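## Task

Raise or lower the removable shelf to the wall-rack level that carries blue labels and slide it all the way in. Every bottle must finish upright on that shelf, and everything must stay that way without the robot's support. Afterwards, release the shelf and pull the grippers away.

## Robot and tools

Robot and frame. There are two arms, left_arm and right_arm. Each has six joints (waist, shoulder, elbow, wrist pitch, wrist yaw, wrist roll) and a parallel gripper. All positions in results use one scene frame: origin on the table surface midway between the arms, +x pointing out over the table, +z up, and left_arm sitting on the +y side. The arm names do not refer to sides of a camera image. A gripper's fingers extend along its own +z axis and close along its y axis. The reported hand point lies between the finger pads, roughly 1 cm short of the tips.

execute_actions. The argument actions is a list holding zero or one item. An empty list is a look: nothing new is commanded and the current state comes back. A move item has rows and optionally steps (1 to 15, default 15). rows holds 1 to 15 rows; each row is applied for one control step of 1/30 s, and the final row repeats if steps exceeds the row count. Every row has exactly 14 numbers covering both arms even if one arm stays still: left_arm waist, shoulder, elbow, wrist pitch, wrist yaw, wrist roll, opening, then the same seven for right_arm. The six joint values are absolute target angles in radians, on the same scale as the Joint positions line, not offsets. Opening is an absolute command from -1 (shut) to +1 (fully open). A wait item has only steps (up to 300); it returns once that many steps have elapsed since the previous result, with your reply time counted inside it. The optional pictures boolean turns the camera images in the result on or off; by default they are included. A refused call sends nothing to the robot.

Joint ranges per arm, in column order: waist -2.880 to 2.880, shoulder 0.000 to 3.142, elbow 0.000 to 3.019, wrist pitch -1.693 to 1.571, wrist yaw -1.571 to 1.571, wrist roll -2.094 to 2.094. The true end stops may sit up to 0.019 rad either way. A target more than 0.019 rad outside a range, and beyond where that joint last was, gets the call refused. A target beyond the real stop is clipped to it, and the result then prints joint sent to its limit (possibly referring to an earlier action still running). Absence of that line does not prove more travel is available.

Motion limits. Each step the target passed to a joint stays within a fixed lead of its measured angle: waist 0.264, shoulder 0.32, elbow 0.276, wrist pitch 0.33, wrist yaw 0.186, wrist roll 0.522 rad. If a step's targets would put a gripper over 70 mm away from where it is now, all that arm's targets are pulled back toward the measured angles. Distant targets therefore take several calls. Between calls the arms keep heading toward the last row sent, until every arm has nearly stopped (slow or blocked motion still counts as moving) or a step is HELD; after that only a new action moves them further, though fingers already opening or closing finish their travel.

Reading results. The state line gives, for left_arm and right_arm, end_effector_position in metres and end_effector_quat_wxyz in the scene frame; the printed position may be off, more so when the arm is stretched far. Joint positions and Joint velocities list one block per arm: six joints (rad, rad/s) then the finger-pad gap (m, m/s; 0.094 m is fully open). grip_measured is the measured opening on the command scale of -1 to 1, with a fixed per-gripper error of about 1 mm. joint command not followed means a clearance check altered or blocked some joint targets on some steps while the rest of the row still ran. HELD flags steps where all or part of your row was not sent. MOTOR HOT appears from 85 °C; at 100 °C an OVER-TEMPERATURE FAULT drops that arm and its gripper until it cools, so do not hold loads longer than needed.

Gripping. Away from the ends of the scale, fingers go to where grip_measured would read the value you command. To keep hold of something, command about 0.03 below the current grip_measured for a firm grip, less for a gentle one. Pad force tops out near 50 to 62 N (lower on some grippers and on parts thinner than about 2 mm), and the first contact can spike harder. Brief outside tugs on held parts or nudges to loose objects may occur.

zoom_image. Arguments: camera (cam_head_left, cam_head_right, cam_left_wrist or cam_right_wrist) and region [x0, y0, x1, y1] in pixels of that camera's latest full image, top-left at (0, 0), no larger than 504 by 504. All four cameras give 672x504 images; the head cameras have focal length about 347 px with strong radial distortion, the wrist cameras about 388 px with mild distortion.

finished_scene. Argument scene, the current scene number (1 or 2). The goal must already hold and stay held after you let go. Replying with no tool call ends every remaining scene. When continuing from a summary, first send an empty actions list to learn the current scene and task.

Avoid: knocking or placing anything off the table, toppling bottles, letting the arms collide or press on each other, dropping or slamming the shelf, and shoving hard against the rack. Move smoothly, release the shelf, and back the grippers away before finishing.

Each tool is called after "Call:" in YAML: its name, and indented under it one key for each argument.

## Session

Call:
execute_actions:
  actions: []

Scene clock: 0.00 s of 6000.00 s.
left_arm: end_effector_position=(+0.5622, +0.4183, +0.4952) grip_measured=+1.000 end_effector_quat_wxyz=(+0.704, -0.072, +0.702, +0.082) | right_arm: end_effector_position=(+0.5584, -0.2585, +0.4847) grip_measured=+1.000 end_effector_quat_wxyz=(+0.699, -0.021, +0.715, +0.012)
Joint positions: left_arm=[ 0.007  1.059  1.06   0.002 -0.014  0.013  0.094] | right_arm=[-0.002  1.053  1.046 -0.017  0.009 -0.011  0.094]
Joint velocities: left_arm=[-0.005 -0.015 -0.002  0.032 -0.022 -0.066  0.   ] | right_arm=[ 0.005 -0.034 -0.002  0.007 -0.051 -0.007  0.   ]

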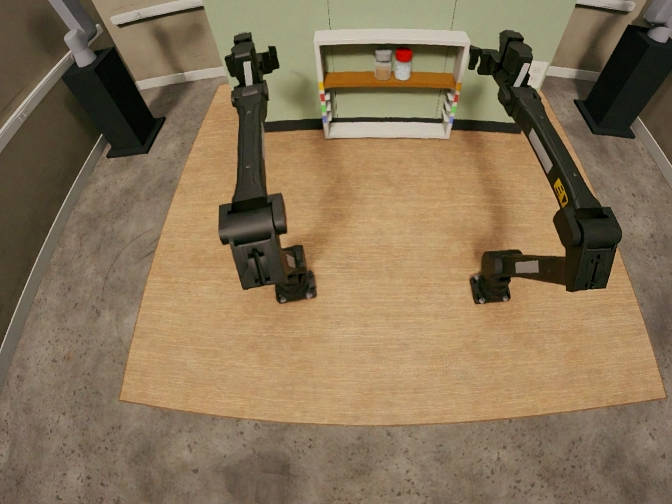

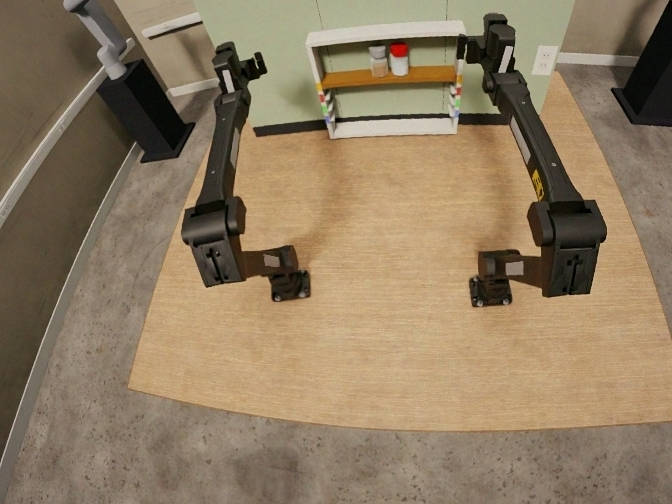

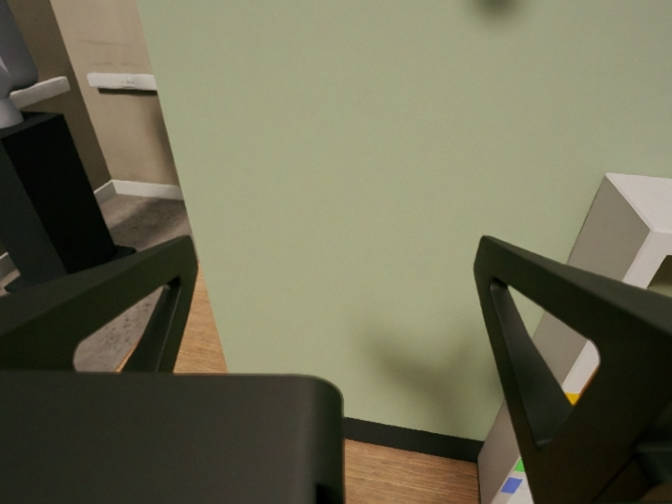

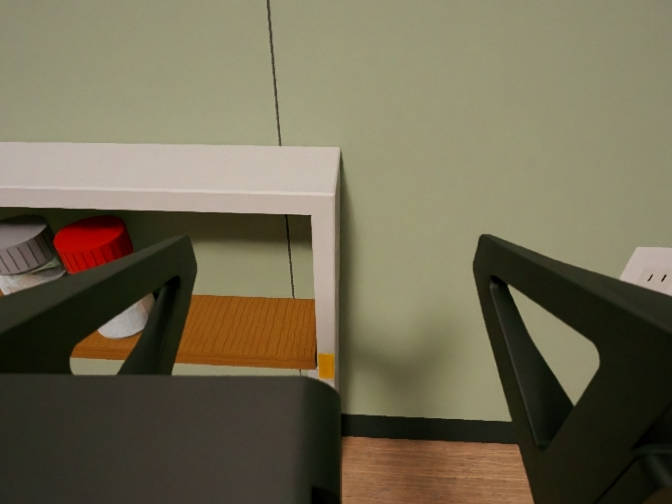

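Call:
zoom_image:
  camera: "cam_head_left"
  region: [300, 20, 480, 140]

Call:
zoom_image:
  camera: "cam_head_right"
  region: [295, 10, 475, 130]

Region (300, 20, 480, 140) of cam_head_left's 672x504 image, scaled by 2.800, with more detail than that image has.

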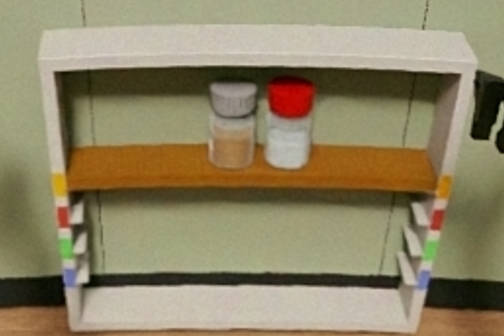

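Region (295, 10, 475, 130) of cam_head_right's 672x504 image, scaled by 2.800, with more detail than that image has.

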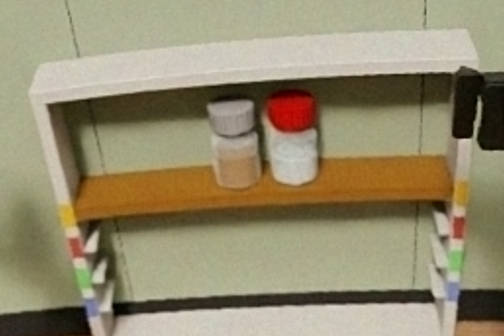

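Call:
execute_actions:
  actions:
    - {"rows": [ [0.0054,1.0603,1.0594,0.0039,-0.0150,0.0172,1, -0.0012,1.0544,1.0454,-0.0150,0.0099,-0.0152,1], [0.0007,1.0644,1.0577,0.0097,-0.0179,0.0301,1, 0.0012,1.0587,1.0437,-0.0090,0.0127,-0.0281,1], [-0.0072,1.0711,1.0548,0.0193,-0.0227,0.0513,1, 0.0053,1.0657,1.0407,0.0011,0.0173,-0.0495,1], [-0.0180,1.0803,1.0509,0.0326,-0.0294,0.0806,1, 0.0109,1.0754,1.0367,0.0149,0.0236,-0.0789,1], [-0.0318,1.0921,1.0459,0.0494,-0.0379,0.1179,1, 0.0180,1.0878,1.0316,0.0325,0.0316,-0.1163,1], [-0.0483,1.1062,1.0398,0.0696,-0.0480,0.1625,1, 0.0265,1.1026,1.0255,0.0535,0.0412,-0.1611,1], [-0.0673,1.1224,1.0329,0.0928,-0.0597,0.2139,1, 0.0363,1.1196,1.0184,0.0778,0.0523,-0.2128,1], [-0.0888,1.1407,1.0251,0.1190,-0.0729,0.2719,1, 0.0473,1.1388,1.0104,0.1051,0.0647,-0.2710,1], [-0.1123,1.1608,1.0165,0.1478,-0.0874,0.3355,1, 0.0594,1.1600,1.0017,0.1352,0.0785,-0.3350,1], [-0.1378,1.1825,1.0073,0.1789,-0.1030,0.4043,1, 0.0725,1.1828,0.9923,0.1676,0.0933,-0.4040,1], [-0.1647,1.2055,0.9974,0.2118,-0.1196,0.4772,1, 0.0864,1.2069,0.9822,0.2020,0.1090,-0.4773,1], [-0.1930,1.2297,0.9871,0.2464,-0.1370,0.5537,1, 0.1010,1.2323,0.9717,0.2381,0.1254,-0.5541,1], [-0.2223,1.2546,0.9764,0.2822,-0.1550,0.6327,1, 0.1160,1.2585,0.9609,0.2754,0.1425,-0.6335,1], [-0.2522,1.2802,0.9655,0.3187,-0.1734,0.7137,1, 0.1314,1.2854,0.9497,0.3136,0.1599,-0.7148,1], [-0.2825,1.3060,0.9545,0.3558,-0.1920,0.7955,1, 0.1470,1.3125,0.9385,0.3522,0.1775,-0.7970,1] ], "steps": 15}
  pictures: false

Call:
execute_actions:
  actions:
    - {"rows": [ [-0.3128,1.3318,0.9435,0.3928,-0.2106,0.8773,1, 0.1626,1.3396,0.9273,0.3908,0.1951,-0.8792,1], [-0.3427,1.3574,0.9326,0.4293,-0.2290,0.9583,1, 0.1780,1.3665,0.9161,0.4290,0.2125,-0.9605,1], [-0.3720,1.3823,0.9219,0.4651,-0.2470,1.0373,1, 0.1930,1.3927,0.9053,0.4663,0.2296,-1.0399,1], [-0.4003,1.4065,0.9116,0.4997,-0.2644,1.1138,1, 0.2076,1.4181,0.8948,0.5024,0.2460,-1.1167,1], [-0.4273,1.4295,0.9018,0.5326,-0.2810,1.1868,1, 0.2215,1.4423,0.8848,0.5368,0.2618,-1.1900,1], [-0.4527,1.4512,0.8925,0.5637,-0.2966,1.2555,1, 0.2346,1.4650,0.8753,0.5692,0.2765,-1.2590,1], [-0.4762,1.4713,0.8839,0.5925,-0.3111,1.3191,1, 0.2467,1.4862,0.8666,0.5993,0.2903,-1.3230,1], [-0.4977,1.4896,0.8761,0.6187,-0.3243,1.3771,1, 0.2577,1.5054,0.8586,0.6266,0.3027,-1.3812,1], [-0.5167,1.5058,0.8692,0.6419,-0.3360,1.4285,1, 0.2675,1.5224,0.8515,0.6509,0.3138,-1.4329,1], [-0.5332,1.5199,0.8631,0.6621,-0.3461,1.4731,1, 0.2760,1.5372,0.8454,0.6719,0.3234,-1.4777,1], [-0.5470,1.5317,0.8581,0.6789,-0.3546,1.5104,1, 0.2831,1.5496,0.8403,0.6895,0.3314,-1.5151,1], [-0.5578,1.5409,0.8542,0.6922,-0.3613,1.5397,1, 0.2887,1.5593,0.8363,0.7033,0.3377,-1.5445,1], [-0.5657,1.5476,0.8513,0.7018,-0.3661,1.5609,1, 0.2928,1.5663,0.8333,0.7134,0.3423,-1.5659,1], [-0.5704,1.5517,0.8496,0.7076,-0.3690,1.5738,1, 0.2952,1.5706,0.8316,0.7194,0.3451,-1.5788,1], [-0.572,1.553,0.849,0.7095,-0.370,1.578,1, 0.296,1.572,0.831,0.7214,0.346,-1.583,1] ], "steps": 15}
  pictures: false

Call:
execute_actions:
  actions:
    - {"steps": 20}

Scene clock: 63.13 s of 6000.00 s.
left_arm: end_effector_position=(+0.6232, +0.3294, +0.4209) grip_measured=+1.000 end_effector_quat_wxyz=(+0.677, +0.114, +0.692, +0.222) | right_arm: end_effector_position=(+0.6082, -0.2206, +0.4254) grip_measured=+1.000 end_effector_quat_wxyz=(+0.695, -0.167, +0.679, -0.167)
Joint positions: left_arm=[-0.215  1.229  0.983  0.264 -0.172  0.483  0.094] | right_arm=[ 0.103  1.227  0.99   0.259  0.156 -0.48   0.094]
Joint velocities: left_arm=[-0.913  0.845 -0.364  1.043 -0.491  1.985  0.   ] | right_arm=[ 0.435  0.864 -0.364  1.018  0.462 -1.868  0.   ]
Steps of this call (steps 1 to 90: nothing new was sent; then 59.63 s passed at rest; steps 91 to 105: all 15 steps of this action). Readings (joint positions):
91: left_arm=[0.007 1.059 1.060 0.002 -0.014 0.013] | right_arm=[-0.002 1.053 1.046 -0.017 0.009 -0.011]
92: left_arm=[0.007 1.059 1.059 0.002 -0.014 0.014] | right_arm=[-0.002 1.053 1.046 -0.017 0.009 -0.012]
94: left_arm=[0.004 1.059 1.055 0.003 -0.022 0.025] | right_arm=[-0.002 1.053 1.046 -0.014 0.015 -0.026]
98: left_arm=[-0.034 1.078 1.040 0.056 -0.061 0.114] | right_arm=[0.012 1.077 1.045 0.047 0.052 -0.117]
105: the state above

Scene clock: 63.63 s of 6000.00 s.
left_arm: end_effector_position=(+0.6351, +0.1436, +0.2564) grip_measured=+1.000 end_effector_quat_wxyz=(+0.526, +0.478, +0.536, +0.455) | right_arm: end_effector_position=(+0.6305, -0.1299, +0.2474) grip_measured=+1.000 end_effector_quat_wxyz=(+0.521, -0.481, +0.536, -0.458)
Joint positions: left_arm=[-0.574  1.542  0.841  0.665 -0.362  1.43   0.094] | right_arm=[ 0.293  1.565  0.842  0.683  0.339 -1.439  0.094]
Joint velocities: left_arm=[-0.19   0.093 -0.056  0.227 -0.095  0.872  0.   ] | right_arm=[ 0.073  0.112 -0.061  0.232 -0.022 -0.886  0.   ]
Steps of this call (steps 1 to 15: all 15 steps of this action). Readings (joint positions):
1: left_arm=[-0.245 1.259 0.970 0.298 -0.191 0.553] | right_arm=[0.118 1.257 0.977 0.295 0.173 -0.548]
2: left_arm=[-0.276 1.289 0.957 0.334 -0.209 0.626] | right_arm=[0.134 1.289 0.964 0.333 0.192 -0.622]
4: left_arm=[-0.339 1.349 0.931 0.404 -0.245 0.777] | right_arm=[0.167 1.353 0.937 0.410 0.227 -0.776]
8: left_arm=[-0.456 1.453 0.884 0.531 -0.307 1.068] | right_arm=[0.230 1.468 0.887 0.543 0.286 -1.074]
15: the state above

Scene clock: 64.30 s of 6000.00 s.
left_arm: end_effector_position=(+0.6345, +0.1418, +0.2586) grip_measured=+1.000 end_effector_quat_wxyz=(+0.500, +0.508, +0.501, +0.491) | right_arm: end_effector_position=(+0.6302, -0.1289, +0.2505) grip_measured=+1.000 end_effector_quat_wxyz=(+0.495, -0.510, +0.500, -0.495)
Joint positions: left_arm=[-0.578  1.545  0.84   0.686 -0.366  1.562  0.094] | right_arm=[ 0.296  1.567  0.841  0.705  0.342 -1.573  0.094]
Joint velocities: left_arm=[-0.005 -0.005  0.012  0.007 -0.081 -0.066  0.   ] | right_arm=[-0.015  0.005  0.002 -0.017 -0.007  0.022  0.   ]
Steps of this call (steps 1 to 20: the robot went on to your last target). Readings (joint positions):
1: left_arm=[-0.578 1.544 0.840 0.671 -0.363 1.457] | right_arm=[0.295 1.567 0.841 0.689 0.340 -1.467]
2: left_arm=[-0.580 1.545 0.840 0.675 -0.363 1.478] | right_arm=[0.296 1.567 0.841 0.693 0.341 -1.489]
4: left_arm=[-0.579 1.545 0.840 0.683 -0.366 1.509] | right_arm=[0.296 1.567 0.841 0.702 0.342 -1.520]
8: left_arm=[-0.578 1.545 0.840 0.686 -0.366 1.541] | right_arm=[0.296 1.567 0.841 0.705 0.342 -1.552]
20: the state above

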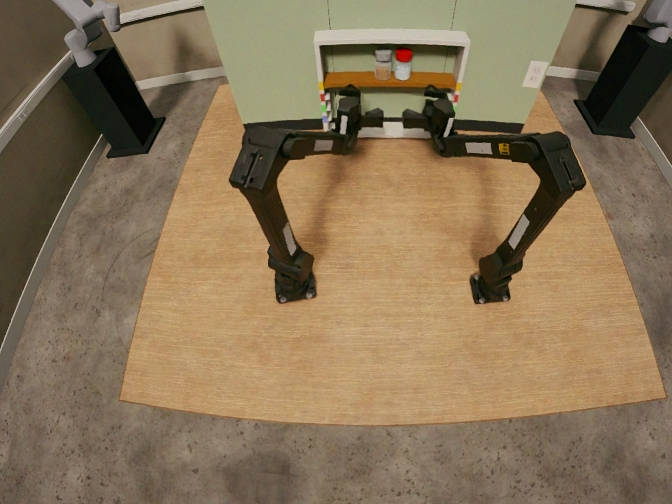

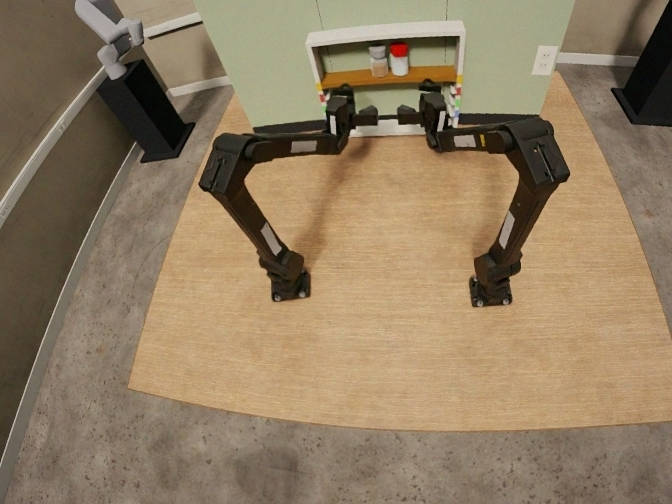

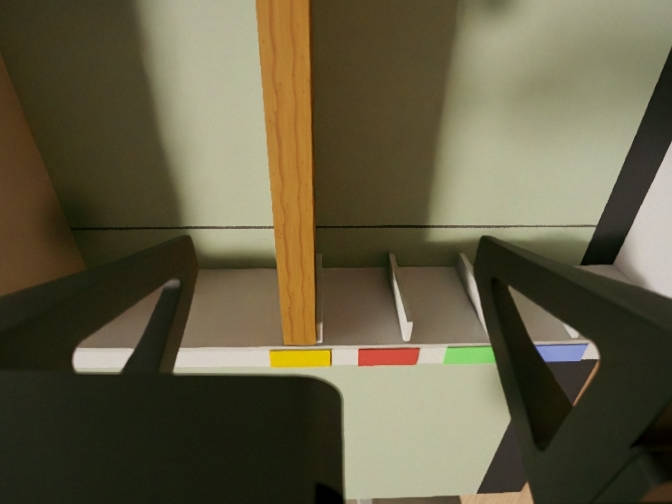

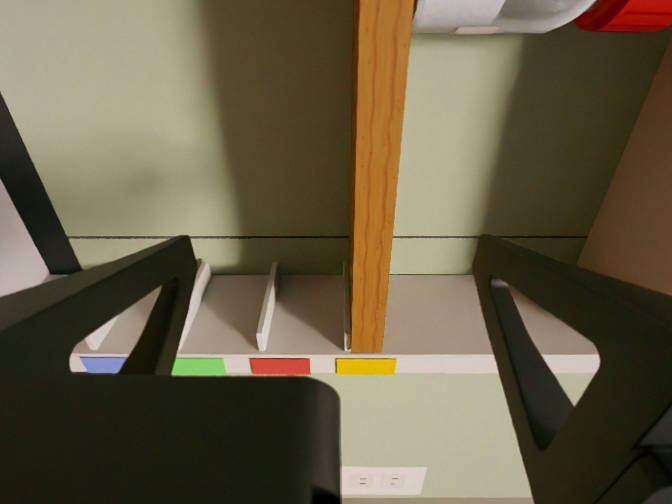

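Call:
zoom_image:
  camera: "cam_left_wrist"
  region: [230, 0, 350, 60]

Call:
zoom_image:
  camera: "cam_right_wrist"
  region: [320, 0, 440, 60]

Call:
zoom_image:
  camera: "cam_left_wrist"
  region: [250, 240, 430, 375]

Call:
zoom_image:
  camera: "cam_right_wrist"
  region: [240, 245, 420, 380]

Region (230, 0, 350, 60) of cam_left_wrist's 672x504 image, scaled by 4.200, with more detail than that image has.

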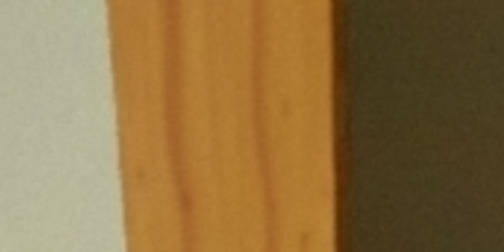

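Region (320, 0, 440, 60) of cam_right_wrist's 672x504 image, scaled by 4.200, with more detail than that image has.

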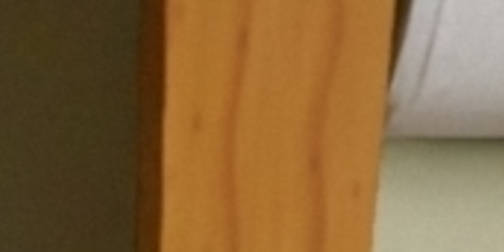

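Region (250, 240, 430, 375) of cam_left_wrist's 672x504 image, scaled by 2.800, with more detail than that image has; it fills the top 378 rows of this view, and the rest is white.

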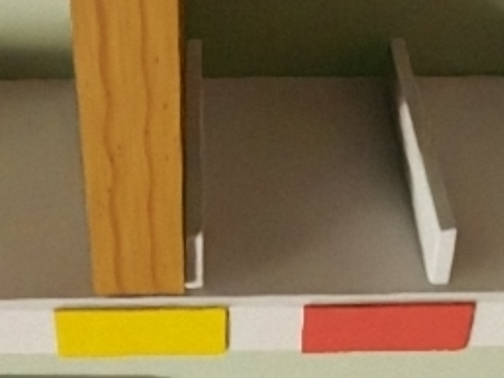

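Region (240, 245, 420, 380) of cam_right_wrist's 672x504 image, scaled by 2.800, with more detail than that image has; it fills the top 378 rows of this view, and the rest is white.

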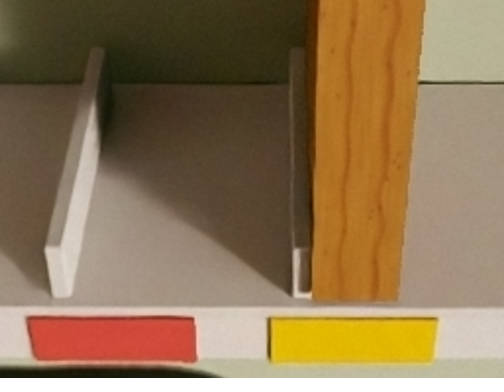

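Call:
execute_actions:
  actions:
    - {"rows": [ [-0.575,1.559,0.860,0.690,-0.367,1.585,1, 0.294,1.580,0.850,0.708,0.343,-1.588,1], [-0.574,1.565,0.874,0.676,-0.364,1.585,1, 0.292,1.587,0.865,0.696,0.340,-1.588,1], [-0.5717,1.5689,0.8829,0.6724,-0.3626,1.585,1, 0.2891,1.5900,0.8730,0.6926,0.3376,-1.588,1], [-0.5693,1.5728,0.8918,0.6688,-0.3612,1.585,1, 0.2861,1.5929,0.8810,0.6892,0.3351,-1.588,1], [-0.5670,1.5766,0.9007,0.6652,-0.3597,1.585,1, 0.2832,1.5959,0.8890,0.6858,0.3327,-1.588,1], [-0.5646,1.5805,0.9096,0.6616,-0.3583,1.585,1, 0.2803,1.5988,0.8970,0.6824,0.3303,-1.588,1], [-0.5623,1.5844,0.9185,0.6580,-0.3569,1.585,1, 0.2773,1.6018,0.9050,0.6790,0.3278,-1.588,1], [-0.5599,1.5883,0.9274,0.6544,-0.3555,1.585,1, 0.2744,1.6047,0.9130,0.6756,0.3254,-1.588,1], [-0.5576,1.5922,0.9362,0.6509,-0.3540,1.585,1, 0.2715,1.6077,0.9211,0.6723,0.3230,-1.588,1], [-0.5553,1.5961,0.9451,0.6473,-0.3526,1.585,1, 0.2685,1.6106,0.9291,0.6689,0.3205,-1.588,1], [-0.5529,1.5999,0.9540,0.6437,-0.3512,1.585,1, 0.2656,1.6136,0.9371,0.6655,0.3181,-1.588,1], [-0.5506,1.6038,0.9629,0.6401,-0.3498,1.585,1, 0.2627,1.6165,0.9451,0.6621,0.3157,-1.588,1], [-0.5482,1.6077,0.9718,0.6365,-0.3483,1.585,1, 0.2597,1.6195,0.9531,0.6587,0.3132,-1.588,1], [-0.5459,1.6116,0.9807,0.6329,-0.3469,1.585,1, 0.2568,1.6224,0.9611,0.6553,0.3108,-1.588,1] ], "steps": 14}
  pictures: false

Call:
execute_actions:
  actions:
    - {"rows": [ [-0.5439,1.6180,0.9891,0.6309,-0.3449,1.585,1, 0.2550,1.6288,0.9696,0.6532,0.3090,-1.588,1], [-0.5419,1.6244,0.9975,0.6289,-0.3429,1.585,1, 0.2532,1.6352,0.9782,0.6511,0.3072,-1.588,1], [-0.5399,1.6308,1.0059,0.6269,-0.3409,1.585,1, 0.2514,1.6417,0.9867,0.6490,0.3054,-1.588,1], [-0.5380,1.6373,1.0143,0.6249,-0.3390,1.585,1, 0.2496,1.6481,0.9952,0.6469,0.3036,-1.588,1], [-0.5360,1.6437,1.0227,0.6229,-0.3370,1.585,1, 0.2478,1.6545,1.0037,0.6448,0.3018,-1.588,1], [-0.5340,1.6501,1.0311,0.6209,-0.3350,1.585,1, 0.2460,1.6609,1.0123,0.6427,0.3000,-1.588,1], [-0.5320,1.6565,1.0395,0.6190,-0.3330,1.585,1, 0.2442,1.6673,1.0208,0.6406,0.2982,-1.588,1], [-0.5300,1.6629,1.0479,0.6170,-0.3310,1.585,1, 0.2424,1.6738,1.0293,0.6385,0.2964,-1.588,1], [-0.5280,1.6693,1.0564,0.6150,-0.3290,1.585,1, 0.2406,1.6802,1.0378,0.6363,0.2946,-1.588,1], [-0.5260,1.6757,1.0648,0.6130,-0.3270,1.585,1, 0.2388,1.6866,1.0464,0.6342,0.2928,-1.588,1], [-0.5241,1.6822,1.0732,0.6110,-0.3251,1.585,1, 0.2370,1.6930,1.0549,0.6321,0.2910,-1.588,1], [-0.5221,1.6886,1.0816,0.6090,-0.3231,1.585,1, 0.2352,1.6994,1.0634,0.6300,0.2892,-1.588,1], [-0.5201,1.6950,1.0900,0.6070,-0.3211,1.585,1, 0.2334,1.7059,1.0719,0.6279,0.2874,-1.588,1], [-0.5181,1.7014,1.0984,0.6050,-0.3191,1.585,1, 0.2316,1.7123,1.0805,0.6258,0.2856,-1.588,1], [-0.5161,1.7078,1.1068,0.6030,-0.3171,1.585,1, 0.2298,1.7187,1.0890,0.6237,0.2838,-1.588,1] ], "steps": 15}
  pictures: false

Call:
execute_actions:
  actions:
    - {"steps": 18}

Scene clock: 159.73 s of 6000.00 s.
left_arm: end_effector_position=(+0.6597, +0.1430, +0.2661) grip_measured=+1.000 end_effector_quat_wxyz=(+0.496, +0.508, +0.501, +0.495) | right_arm: end_effector_position=(+0.6496, -0.1323, +0.2504) grip_measured=+1.000 end_effector_quat_wxyz=(+0.490, -0.517, +0.500, -0.493)
Joint positions: left_arm=[-0.558  1.584  0.914  0.652 -0.352  1.57   0.094] | right_arm=[ 0.273  1.6    0.892  0.672  0.316 -1.579  0.094]
Joint velocities: left_arm=[ 0.073  0.103  0.266 -0.125  0.125  0.066  0.   ] | right_arm=[-0.112  0.083  0.227 -0.1   -0.066 -0.022  0.   ]
Steps of this call (steps 1 to 15: the robot went on to your last target; steps 16 to 90: nothing new was sent; then 91.97 s passed at rest; steps 91 to 104: all 14 steps of this action). Readings (joint positions):
91: left_arm=[-0.578 1.545 0.840 0.686 -0.366 1.565] | right_arm=[0.296 1.567 0.841 0.705 0.342 -1.575]
92: left_arm=[-0.578 1.545 0.840 0.686 -0.366 1.566] | right_arm=[0.296 1.567 0.841 0.705 0.342 -1.576]
94: left_arm=[-0.578 1.545 0.840 0.685 -0.366 1.567] | right_arm=[0.296 1.568 0.841 0.704 0.341 -1.577]
98: left_arm=[-0.575 1.557 0.857 0.673 -0.360 1.570] | right_arm=[0.293 1.575 0.847 0.694 0.331 -1.578]
104: the state above

Scene clock: 160.23 s of 6000.00 s.
left_arm: end_effector_position=(+0.7042, +0.1428, +0.2703) grip_measured=+1.000 end_effector_quat_wxyz=(+0.497, +0.507, +0.500, +0.496) | right_arm: end_effector_position=(+0.6941, -0.1328, +0.2577) grip_measured=+1.000 end_effector_quat_wxyz=(+0.493, -0.513, +0.499, -0.495)
Joint positions: left_arm=[-0.528  1.674  1.04   0.619 -0.323  1.571  0.094] | right_arm=[ 0.244  1.685  1.021  0.639  0.289 -1.579  0.094]
Joint velocities: left_arm=[ 0.054  0.19   0.212 -0.061  0.022  0.022  0.   ] | right_arm=[-0.063  0.2    0.208 -0.085 -0.11   0.007  0.   ]
Steps of this call (steps 1 to 15: all 15 steps of this action). Readings (joint positions):
1: left_arm=[-0.556 1.588 0.923 0.648 -0.350 1.570] | right_arm=[0.270 1.602 0.901 0.669 0.315 -1.579]
2: left_arm=[-0.553 1.592 0.932 0.646 -0.349 1.570] | right_arm=[0.266 1.605 0.910 0.667 0.313 -1.579]
4: left_arm=[-0.548 1.601 0.951 0.642 -0.345 1.570] | right_arm=[0.261 1.613 0.929 0.663 0.309 -1.579]
8: left_arm=[-0.541 1.625 0.985 0.634 -0.337 1.570] | right_arm=[0.254 1.636 0.966 0.655 0.302 -1.579]
15: the state above

Scene clock: 160.83 s of 6000.00 s.
left_arm: end_effector_position=(+0.7111, +0.1450, +0.2683) grip_measured=+1.000 end_effector_quat_wxyz=(+0.495, +0.507, +0.502, +0.496) | right_arm: end_effector_position=(+0.7009, -0.1353, +0.2551) grip_measured=+1.000 end_effector_quat_wxyz=(+0.491, -0.513, +0.501, -0.495)
Joint positions: left_arm=[-0.521  1.689  1.057  0.614 -0.321  1.571  0.094] | right_arm=[ 0.237  1.701  1.038  0.634  0.287 -1.579  0.094]
Joint velocities: left_arm=[-0.005 -0.015 -0.002  0.002  0.007  0.037  0.   ] | right_arm=[ 0.005  0.005 -0.017  0.007 -0.022 -0.022  0.   ]
Steps of this call (steps 1 to 18: the robot went on to your last target). Readings (joint positions):
1: left_arm=[-0.526 1.680 1.047 0.617 -0.321 1.571] | right_arm=[0.243 1.691 1.028 0.638 0.288 -1.579]
2: left_arm=[-0.524 1.685 1.053 0.616 -0.321 1.571] | right_arm=[0.241 1.696 1.034 0.636 0.288 -1.579]
4: left_arm=[-0.522 1.689 1.057 0.615 -0.321 1.571] | right_arm=[0.238 1.701 1.038 0.635 0.288 -1.579]
8: left_arm=[-0.521 1.689 1.057 0.614 -0.321 1.571] | right_arm=[0.237 1.701 1.038 0.634 0.288 -1.579]
18: the state above

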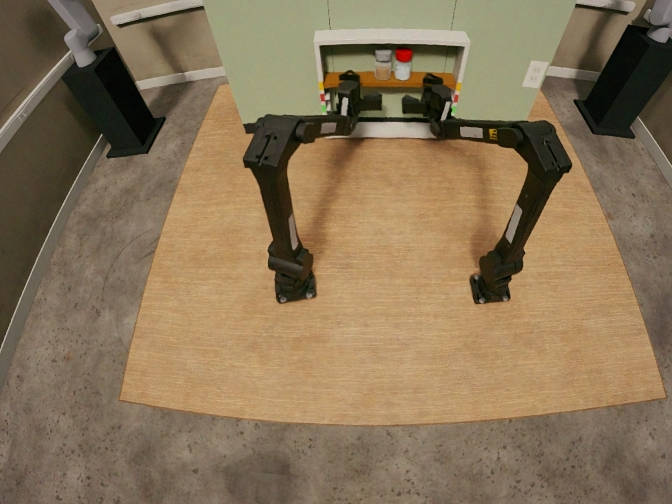

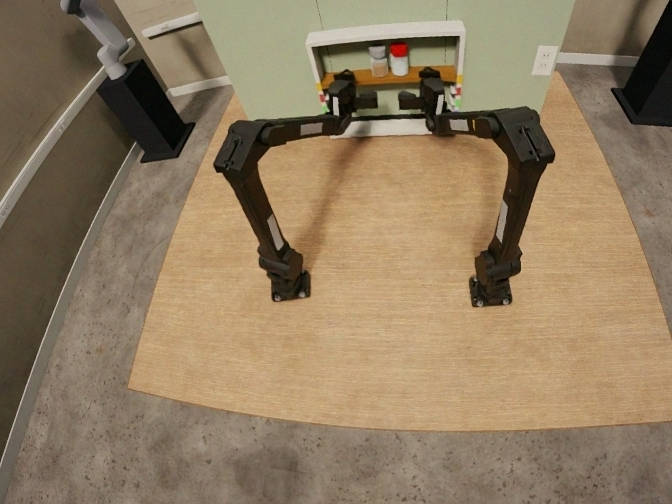

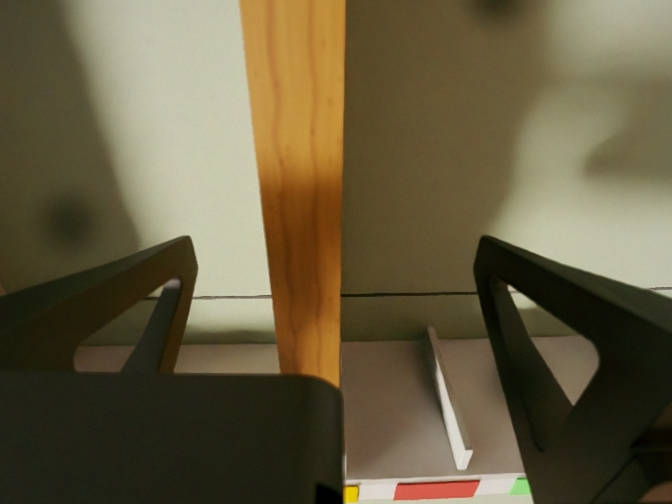

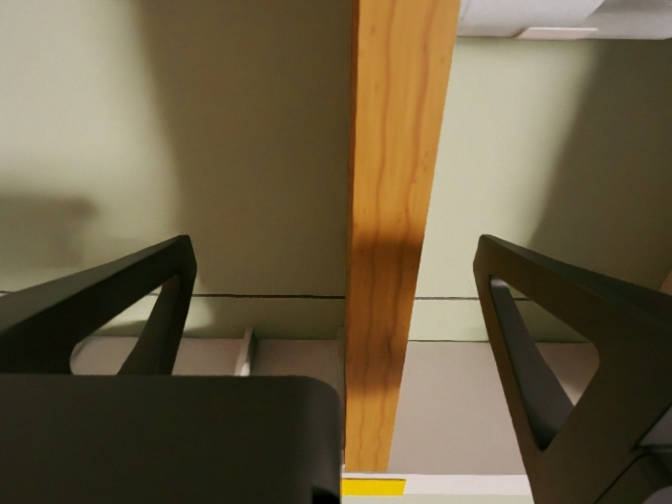

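Call:
execute_actions:
  actions:
    - {"rows": [ [-0.5158,1.7086,1.1096,0.6028,-0.3167,1.588,1, 0.2293,1.7194,1.0929,0.6234,0.2835,-1.589,1], [-0.5154,1.7093,1.1124,0.6025,-0.3162,1.588,1, 0.2288,1.7200,1.0968,0.6230,0.2832,-1.589,1], [-0.5151,1.7101,1.1152,0.6023,-0.3158,1.588,1, 0.2283,1.7207,1.1008,0.6227,0.2829,-1.589,1], [-0.5148,1.7109,1.1180,0.6021,-0.3154,1.588,1, 0.2278,1.7214,1.1047,0.6223,0.2826,-1.589,1], [-0.5145,1.7117,1.1208,0.6019,-0.3150,1.588,1, 0.2273,1.7221,1.1086,0.6220,0.2823,-1.589,1], [-0.5141,1.7124,1.1236,0.6016,-0.3145,1.588,1, 0.2268,1.7227,1.1125,0.6216,0.2820,-1.589,1], [-0.5138,1.7132,1.1264,0.6014,-0.3141,1.588,1, 0.2263,1.7234,1.1164,0.6213,0.2817,-1.589,1], [-0.5135,1.7140,1.1292,0.6012,-0.3137,1.588,1, 0.2258,1.7241,1.1204,0.6209,0.2814,-1.589,1], [-0.5131,1.7147,1.1320,0.6009,-0.3132,1.588,1, 0.2253,1.7247,1.1243,0.6206,0.2811,-1.589,1], [-0.5128,1.7155,1.1348,0.6007,-0.3128,1.588,1, 0.2248,1.7254,1.1282,0.6202,0.2808,-1.589,1] ], "steps": 15}
  pictures: false

Call:
execute_actions:
  actions:
    - {"steps": 12}

Scene clock: 172.93 s of 6000.00 s.
left_arm: end_effector_position=(+0.7173, +0.1425, +0.2835) grip_measured=+1.000 end_effector_quat_wxyz=(+0.504, +0.499, +0.496, +0.500) | right_arm: end_effector_position=(+0.7105, -0.1338, +0.2772) grip_measured=+1.000 end_effector_quat_wxyz=(+0.503, -0.501, +0.494, -0.502)
Joint positions: left_arm=[-0.521  1.69   1.086  0.614 -0.317  1.573  0.094] | right_arm=[ 0.235  1.701  1.079  0.632  0.285 -1.581  0.094]
Joint velocities: left_arm=[-0.005 -0.015 -0.002 -0.002 -0.007  0.037  0.   ] | right_arm=[-0.015 -0.015 -0.002 -0.002 -0.022 -0.11   0.   ]
Steps of this call (steps 1 to 15: the robot went on to your last target; steps 16 to 90: nothing new was sent; then 8.60 s passed at rest; steps 91 to 105: all 15 steps of this action). Readings (joint positions):
91: left_arm=[-0.521 1.689 1.057 0.614 -0.321 1.571] | right_arm=[0.237 1.701 1.038 0.634 0.287 -1.580]
92: left_arm=[-0.521 1.689 1.057 0.614 -0.320 1.572] | right_arm=[0.237 1.701 1.038 0.634 0.287 -1.580]
94: left_arm=[-0.521 1.689 1.058 0.614 -0.320 1.572] | right_arm=[0.237 1.701 1.041 0.633 0.287 -1.580]
98: left_arm=[-0.521 1.689 1.069 0.614 -0.318 1.573] | right_arm=[0.237 1.701 1.056 0.632 0.286 -1.581]
105: the state above

Scene clock: 173.33 s of 6000.00 s.
left_arm: end_effector_position=(+0.7174, +0.1424, +0.2827) grip_measured=+1.000 end_effector_quat_wxyz=(+0.503, +0.500, +0.496, +0.500) | right_arm: end_effector_position=(+0.7107, -0.1340, +0.2766) grip_measured=+1.000 end_effector_quat_wxyz=(+0.502, -0.501, +0.494, -0.502)
Joint positions: left_arm=[-0.521  1.691  1.086  0.613 -0.317  1.573  0.094] | right_arm=[ 0.234  1.702  1.079  0.632  0.285 -1.581  0.094]
Joint velocities: left_arm=[-0.005  0.005  0.007 -0.012 -0.022 -0.081  0.   ] | right_arm=[-0.024 -0.005 -0.007  0.002  0.081 -0.007  0.   ]
Steps of this call (steps 1 to 12: the robot went on to your last target). Readings (joint positions):
1: left_arm=[-0.521 1.690 1.086 0.614 -0.317 1.573] | right_arm=[0.234 1.701 1.079 0.632 0.285 -1.581]
2: left_arm=[-0.521 1.690 1.086 0.614 -0.317 1.573] | right_arm=[0.234 1.701 1.079 0.632 0.285 -1.581]
4: left_arm=[-0.521 1.691 1.086 0.613 -0.317 1.573] | right_arm=[0.234 1.702 1.079 0.632 0.285 -1.581]
8: left_arm=[-0.521 1.691 1.086 0.613 -0.317 1.573] | right_arm=[0.234 1.702 1.079 0.632 0.285 -1.581]
12: the state above

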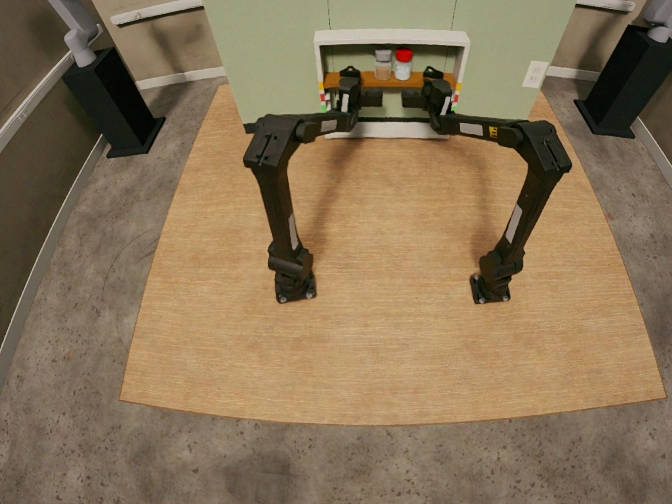

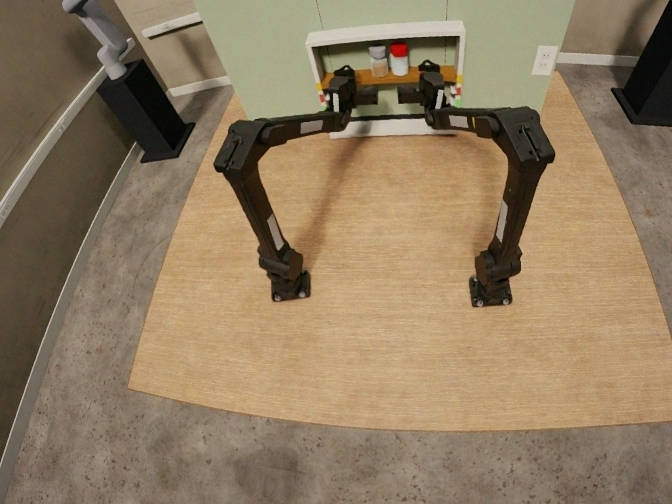

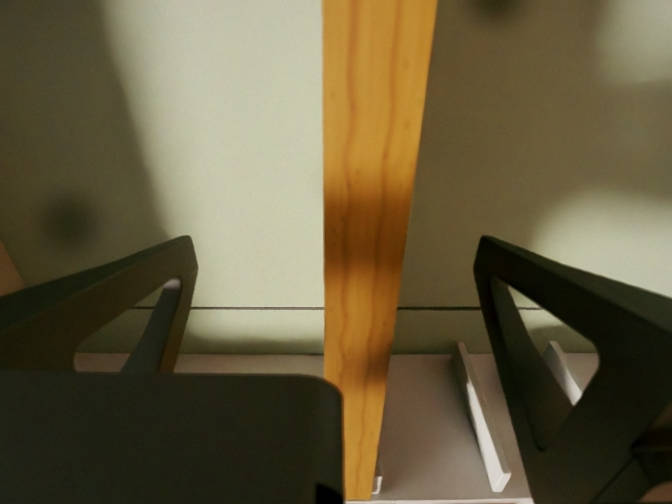

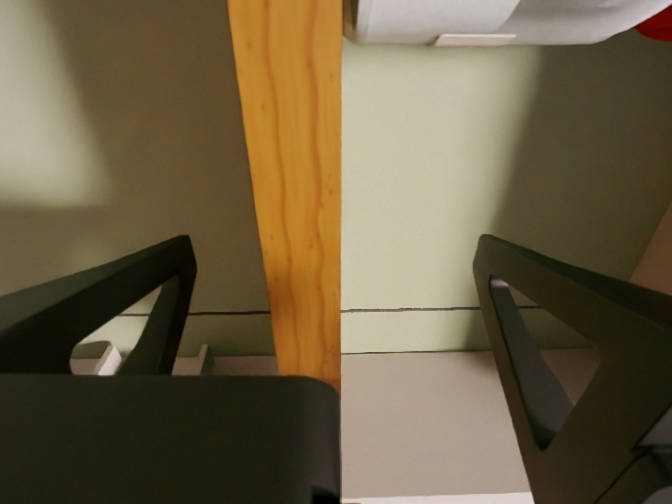

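Call:
execute_actions:
  actions: []

Scene clock: 185.63 s of 6000.00 s.
left_arm: end_effector_position=(+0.7174, +0.1424, +0.2827) grip_measured=+1.000 end_effector_quat_wxyz=(+0.503, +0.500, +0.496, +0.500) | right_arm: end_effector_position=(+0.7107, -0.1340, +0.2766) grip_measured=+1.000 end_effector_quat_wxyz=(+0.502, -0.501, +0.494, -0.502)
Joint positions: left_arm=[-0.521  1.691  1.086  0.613 -0.317  1.573  0.094] | right_arm=[ 0.234  1.702  1.079  0.632  0.285 -1.581  0.094]
Joint velocities: left_arm=[ 0.005  0.015 -0.007 -0.002 -0.022 -0.007  0.   ] | right_arm=[-0.015  0.005 -0.007  0.017  0.037 -0.081  0.   ]
Steps of this call (steps 1 to 15: the robot went on to your last target; steps 16 to 90: nothing new was sent; then 9.30 s passed at rest). Readings (joint positions):
1: left_arm=[-0.521 1.691 1.086 0.613 -0.317 1.573] | right_arm=[0.234 1.702 1.079 0.632 0.285 -1.581]
2: left_arm=[-0.521 1.691 1.086 0.613 -0.317 1.573] | right_arm=[0.234 1.702 1.079 0.632 0.285 -1.581]
4: left_arm=[-0.521 1.691 1.086 0.613 -0.317 1.573] | right_arm=[0.234 1.702 1.079 0.632 0.285 -1.581]
8: left_arm=[-0.521 1.691 1.086 0.613 -0.317 1.573] | right_arm=[0.234 1.702 1.079 0.632 0.285 -1.581]
90: the state above
All arms were judged still, so your last target was given up. Only a new action makes them travel on or press farther. Fingers that are still opening or closing keep moving.

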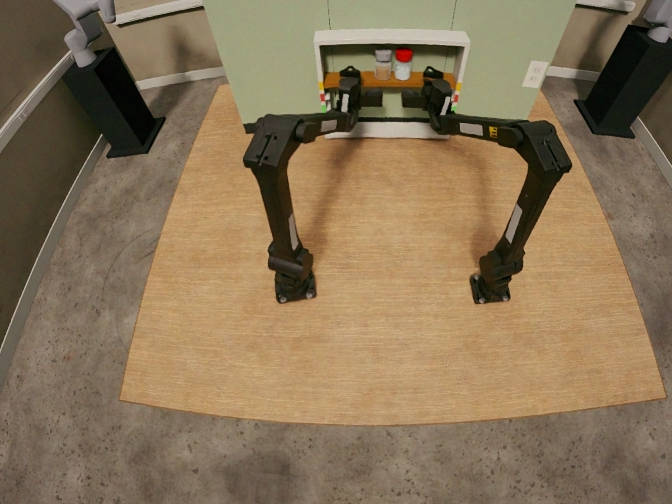

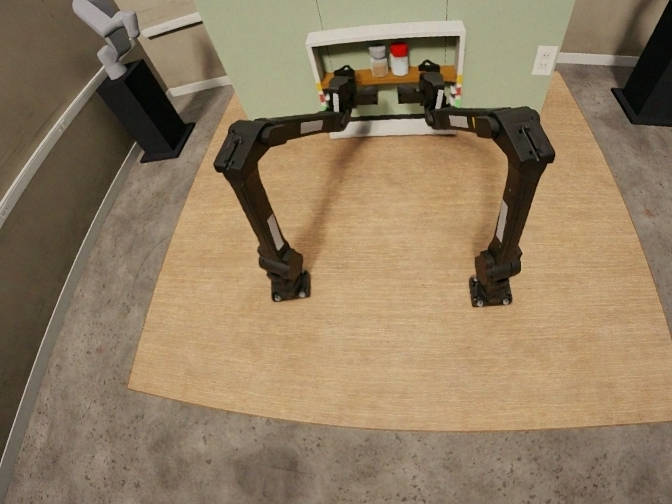

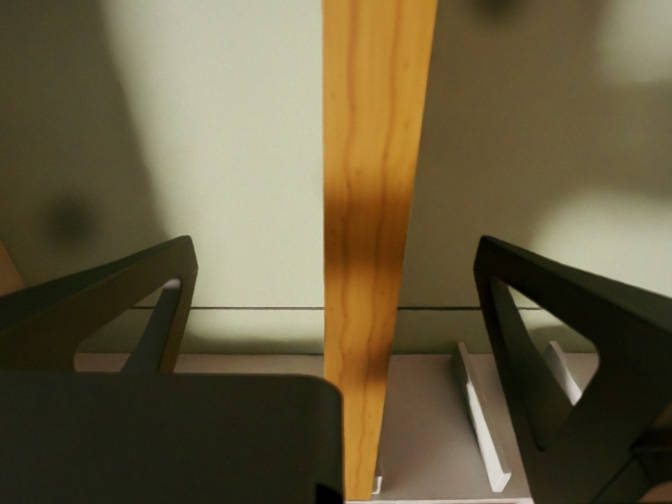

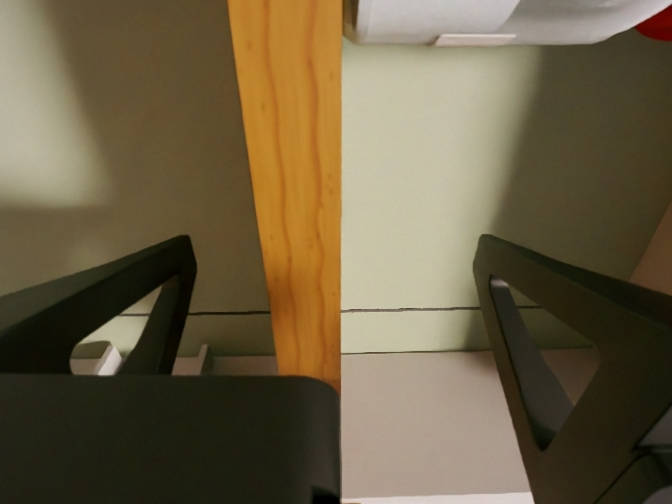

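Call:
execute_actions:
  actions:
    - {"rows": [[-0.5115,1.7185,1.1348,0.6007,-0.3128,1.588,0.7, 0.2245,1.7295,1.1282,0.6202,0.2808,-1.589,0.7],[-0.5105,1.7205,1.1348,0.6007,-0.3128,1.588,0.5, 0.2243,1.7325,1.1282,0.6202,0.2808,-1.589,0.5],[-0.5100,1.7220,1.1348,0.6007,-0.3128,1.588,0.3, 0.2242,1.7345,1.1282,0.6202,0.2808,-1.589,0.3],[-0.5100,1.7225,1.1348,0.6007,-0.3128,1.588,0.1, 0.2242,1.7355,1.1282,0.6202,0.2808,-1.589,0.1],[-0.5100,1.7225,1.1348,0.6007,-0.3128,1.588,0.0, 0.2242,1.7355,1.1282,0.6202,0.2808,-1.589,0.0]], "steps": 15}
  pictures: false

Call:
execute_actions:
  actions:
    - {"steps": 15}

Scene clock: 189.63 s of 6000.00 s.
left_arm: end_effector_position=(+0.7194, +0.1445, +0.2766) grip_measured=+0.003 end_effector_quat_wxyz=(+0.500, +0.502, +0.499, +0.500) | right_arm: end_effector_position=(+0.7124, -0.1335, +0.2685) grip_measured=+0.002 end_effector_quat_wxyz=(+0.499, -0.505, +0.496, -0.500)
Joint positions: left_arm=[-0.517  1.7    1.086  0.613 -0.317  1.574  0.047] | right_arm=[ 0.234  1.714  1.079  0.632  0.284 -1.581  0.047]
Joint velocities: left_arm=[ 0.015 -0.015 -0.002 -0.002 -0.007 -0.037  0.   ] | right_arm=[-0.015 -0.005  0.007 -0.022 -0.051 -0.022  0.001]
Steps of this call (steps 1 to 90: nothing new was sent; then 0.50 s passed at rest; steps 91 to 105: all 15 steps of this action). Readings (joint positions):
91: left_arm=[-0.521 1.691 1.086 0.613 -0.317 1.573] | right_arm=[0.234 1.702 1.079 0.632 0.285 -1.581]
92: left_arm=[-0.520 1.692 1.086 0.613 -0.317 1.573] | right_arm=[0.234 1.702 1.079 0.632 0.284 -1.581]
94: left_arm=[-0.520 1.693 1.086 0.613 -0.317 1.574] | right_arm=[0.234 1.705 1.079 0.632 0.284 -1.581]
98: left_arm=[-0.517 1.698 1.086 0.613 -0.317 1.574] | right_arm=[0.234 1.711 1.079 0.632 0.284 -1.581]
105: the state above

Scene clock: 190.13 s of 6000.00 s.
left_arm: end_effector_position=(+0.7194, +0.1445, +0.2766) grip_measured=+0.003 end_effector_quat_wxyz=(+0.500, +0.502, +0.499, +0.500) | right_arm: end_effector_position=(+0.7124, -0.1335, +0.2685) grip_measured=+0.002 end_effector_quat_wxyz=(+0.499, -0.505, +0.496, -0.500)
Joint positions: left_arm=[-0.517  1.7    1.086  0.613 -0.317  1.574  0.047] | right_arm=[ 0.234  1.714  1.079  0.632  0.284 -1.581  0.047]
Joint velocities: left_arm=[-0.015 -0.015 -0.012 -0.007 -0.007 -0.022 -0.   ] | right_arm=[-0.005 -0.015 -0.017 -0.002 -0.007  0.022 -0.001]
Steps of this call (steps 1 to 15: the robot went on to your last target). Readings (joint positions):
1: left_arm=[-0.517 1.700 1.086 0.613 -0.317 1.574] | right_arm=[0.234 1.714 1.079 0.632 0.284 -1.581]
2: left_arm=[-0.517 1.700 1.086 0.613 -0.317 1.574] | right_arm=[0.234 1.714 1.079 0.632 0.284 -1.581]
4: left_arm=[-0.517 1.700 1.086 0.613 -0.317 1.574] | right_arm=[0.234 1.714 1.079 0.632 0.284 -1.581]
8: left_arm=[-0.517 1.700 1.086 0.613 -0.317 1.574] | right_arm=[0.234 1.714 1.079 0.632 0.284 -1.581]
15: the state above
All arms were judged still, so your last target was given up. Only a new action makes them travel on or press farther. Fingers that are still opening or closing keep moving.

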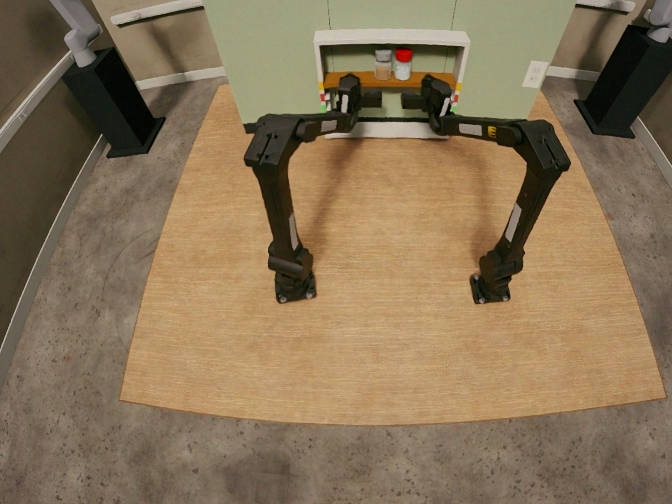

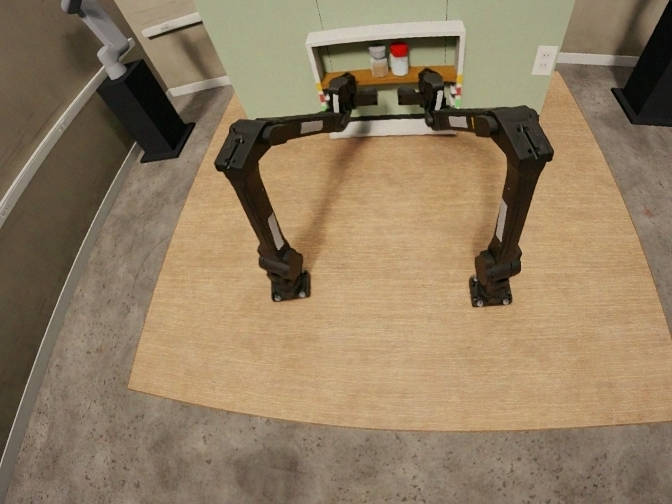

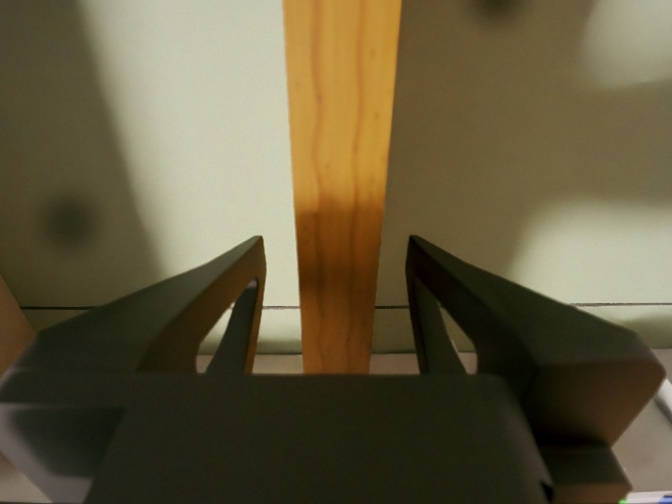

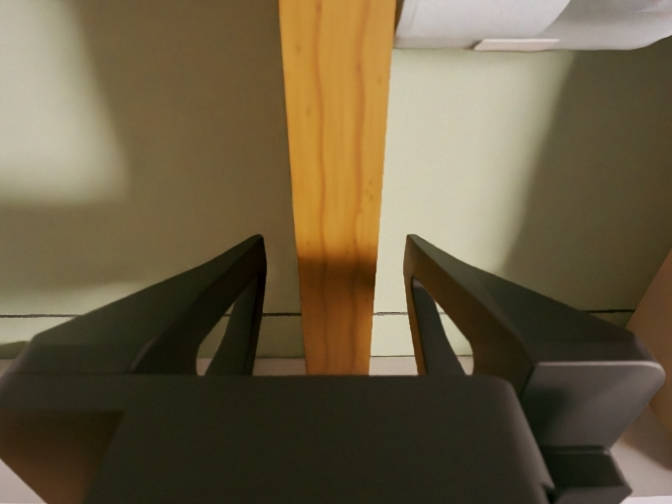

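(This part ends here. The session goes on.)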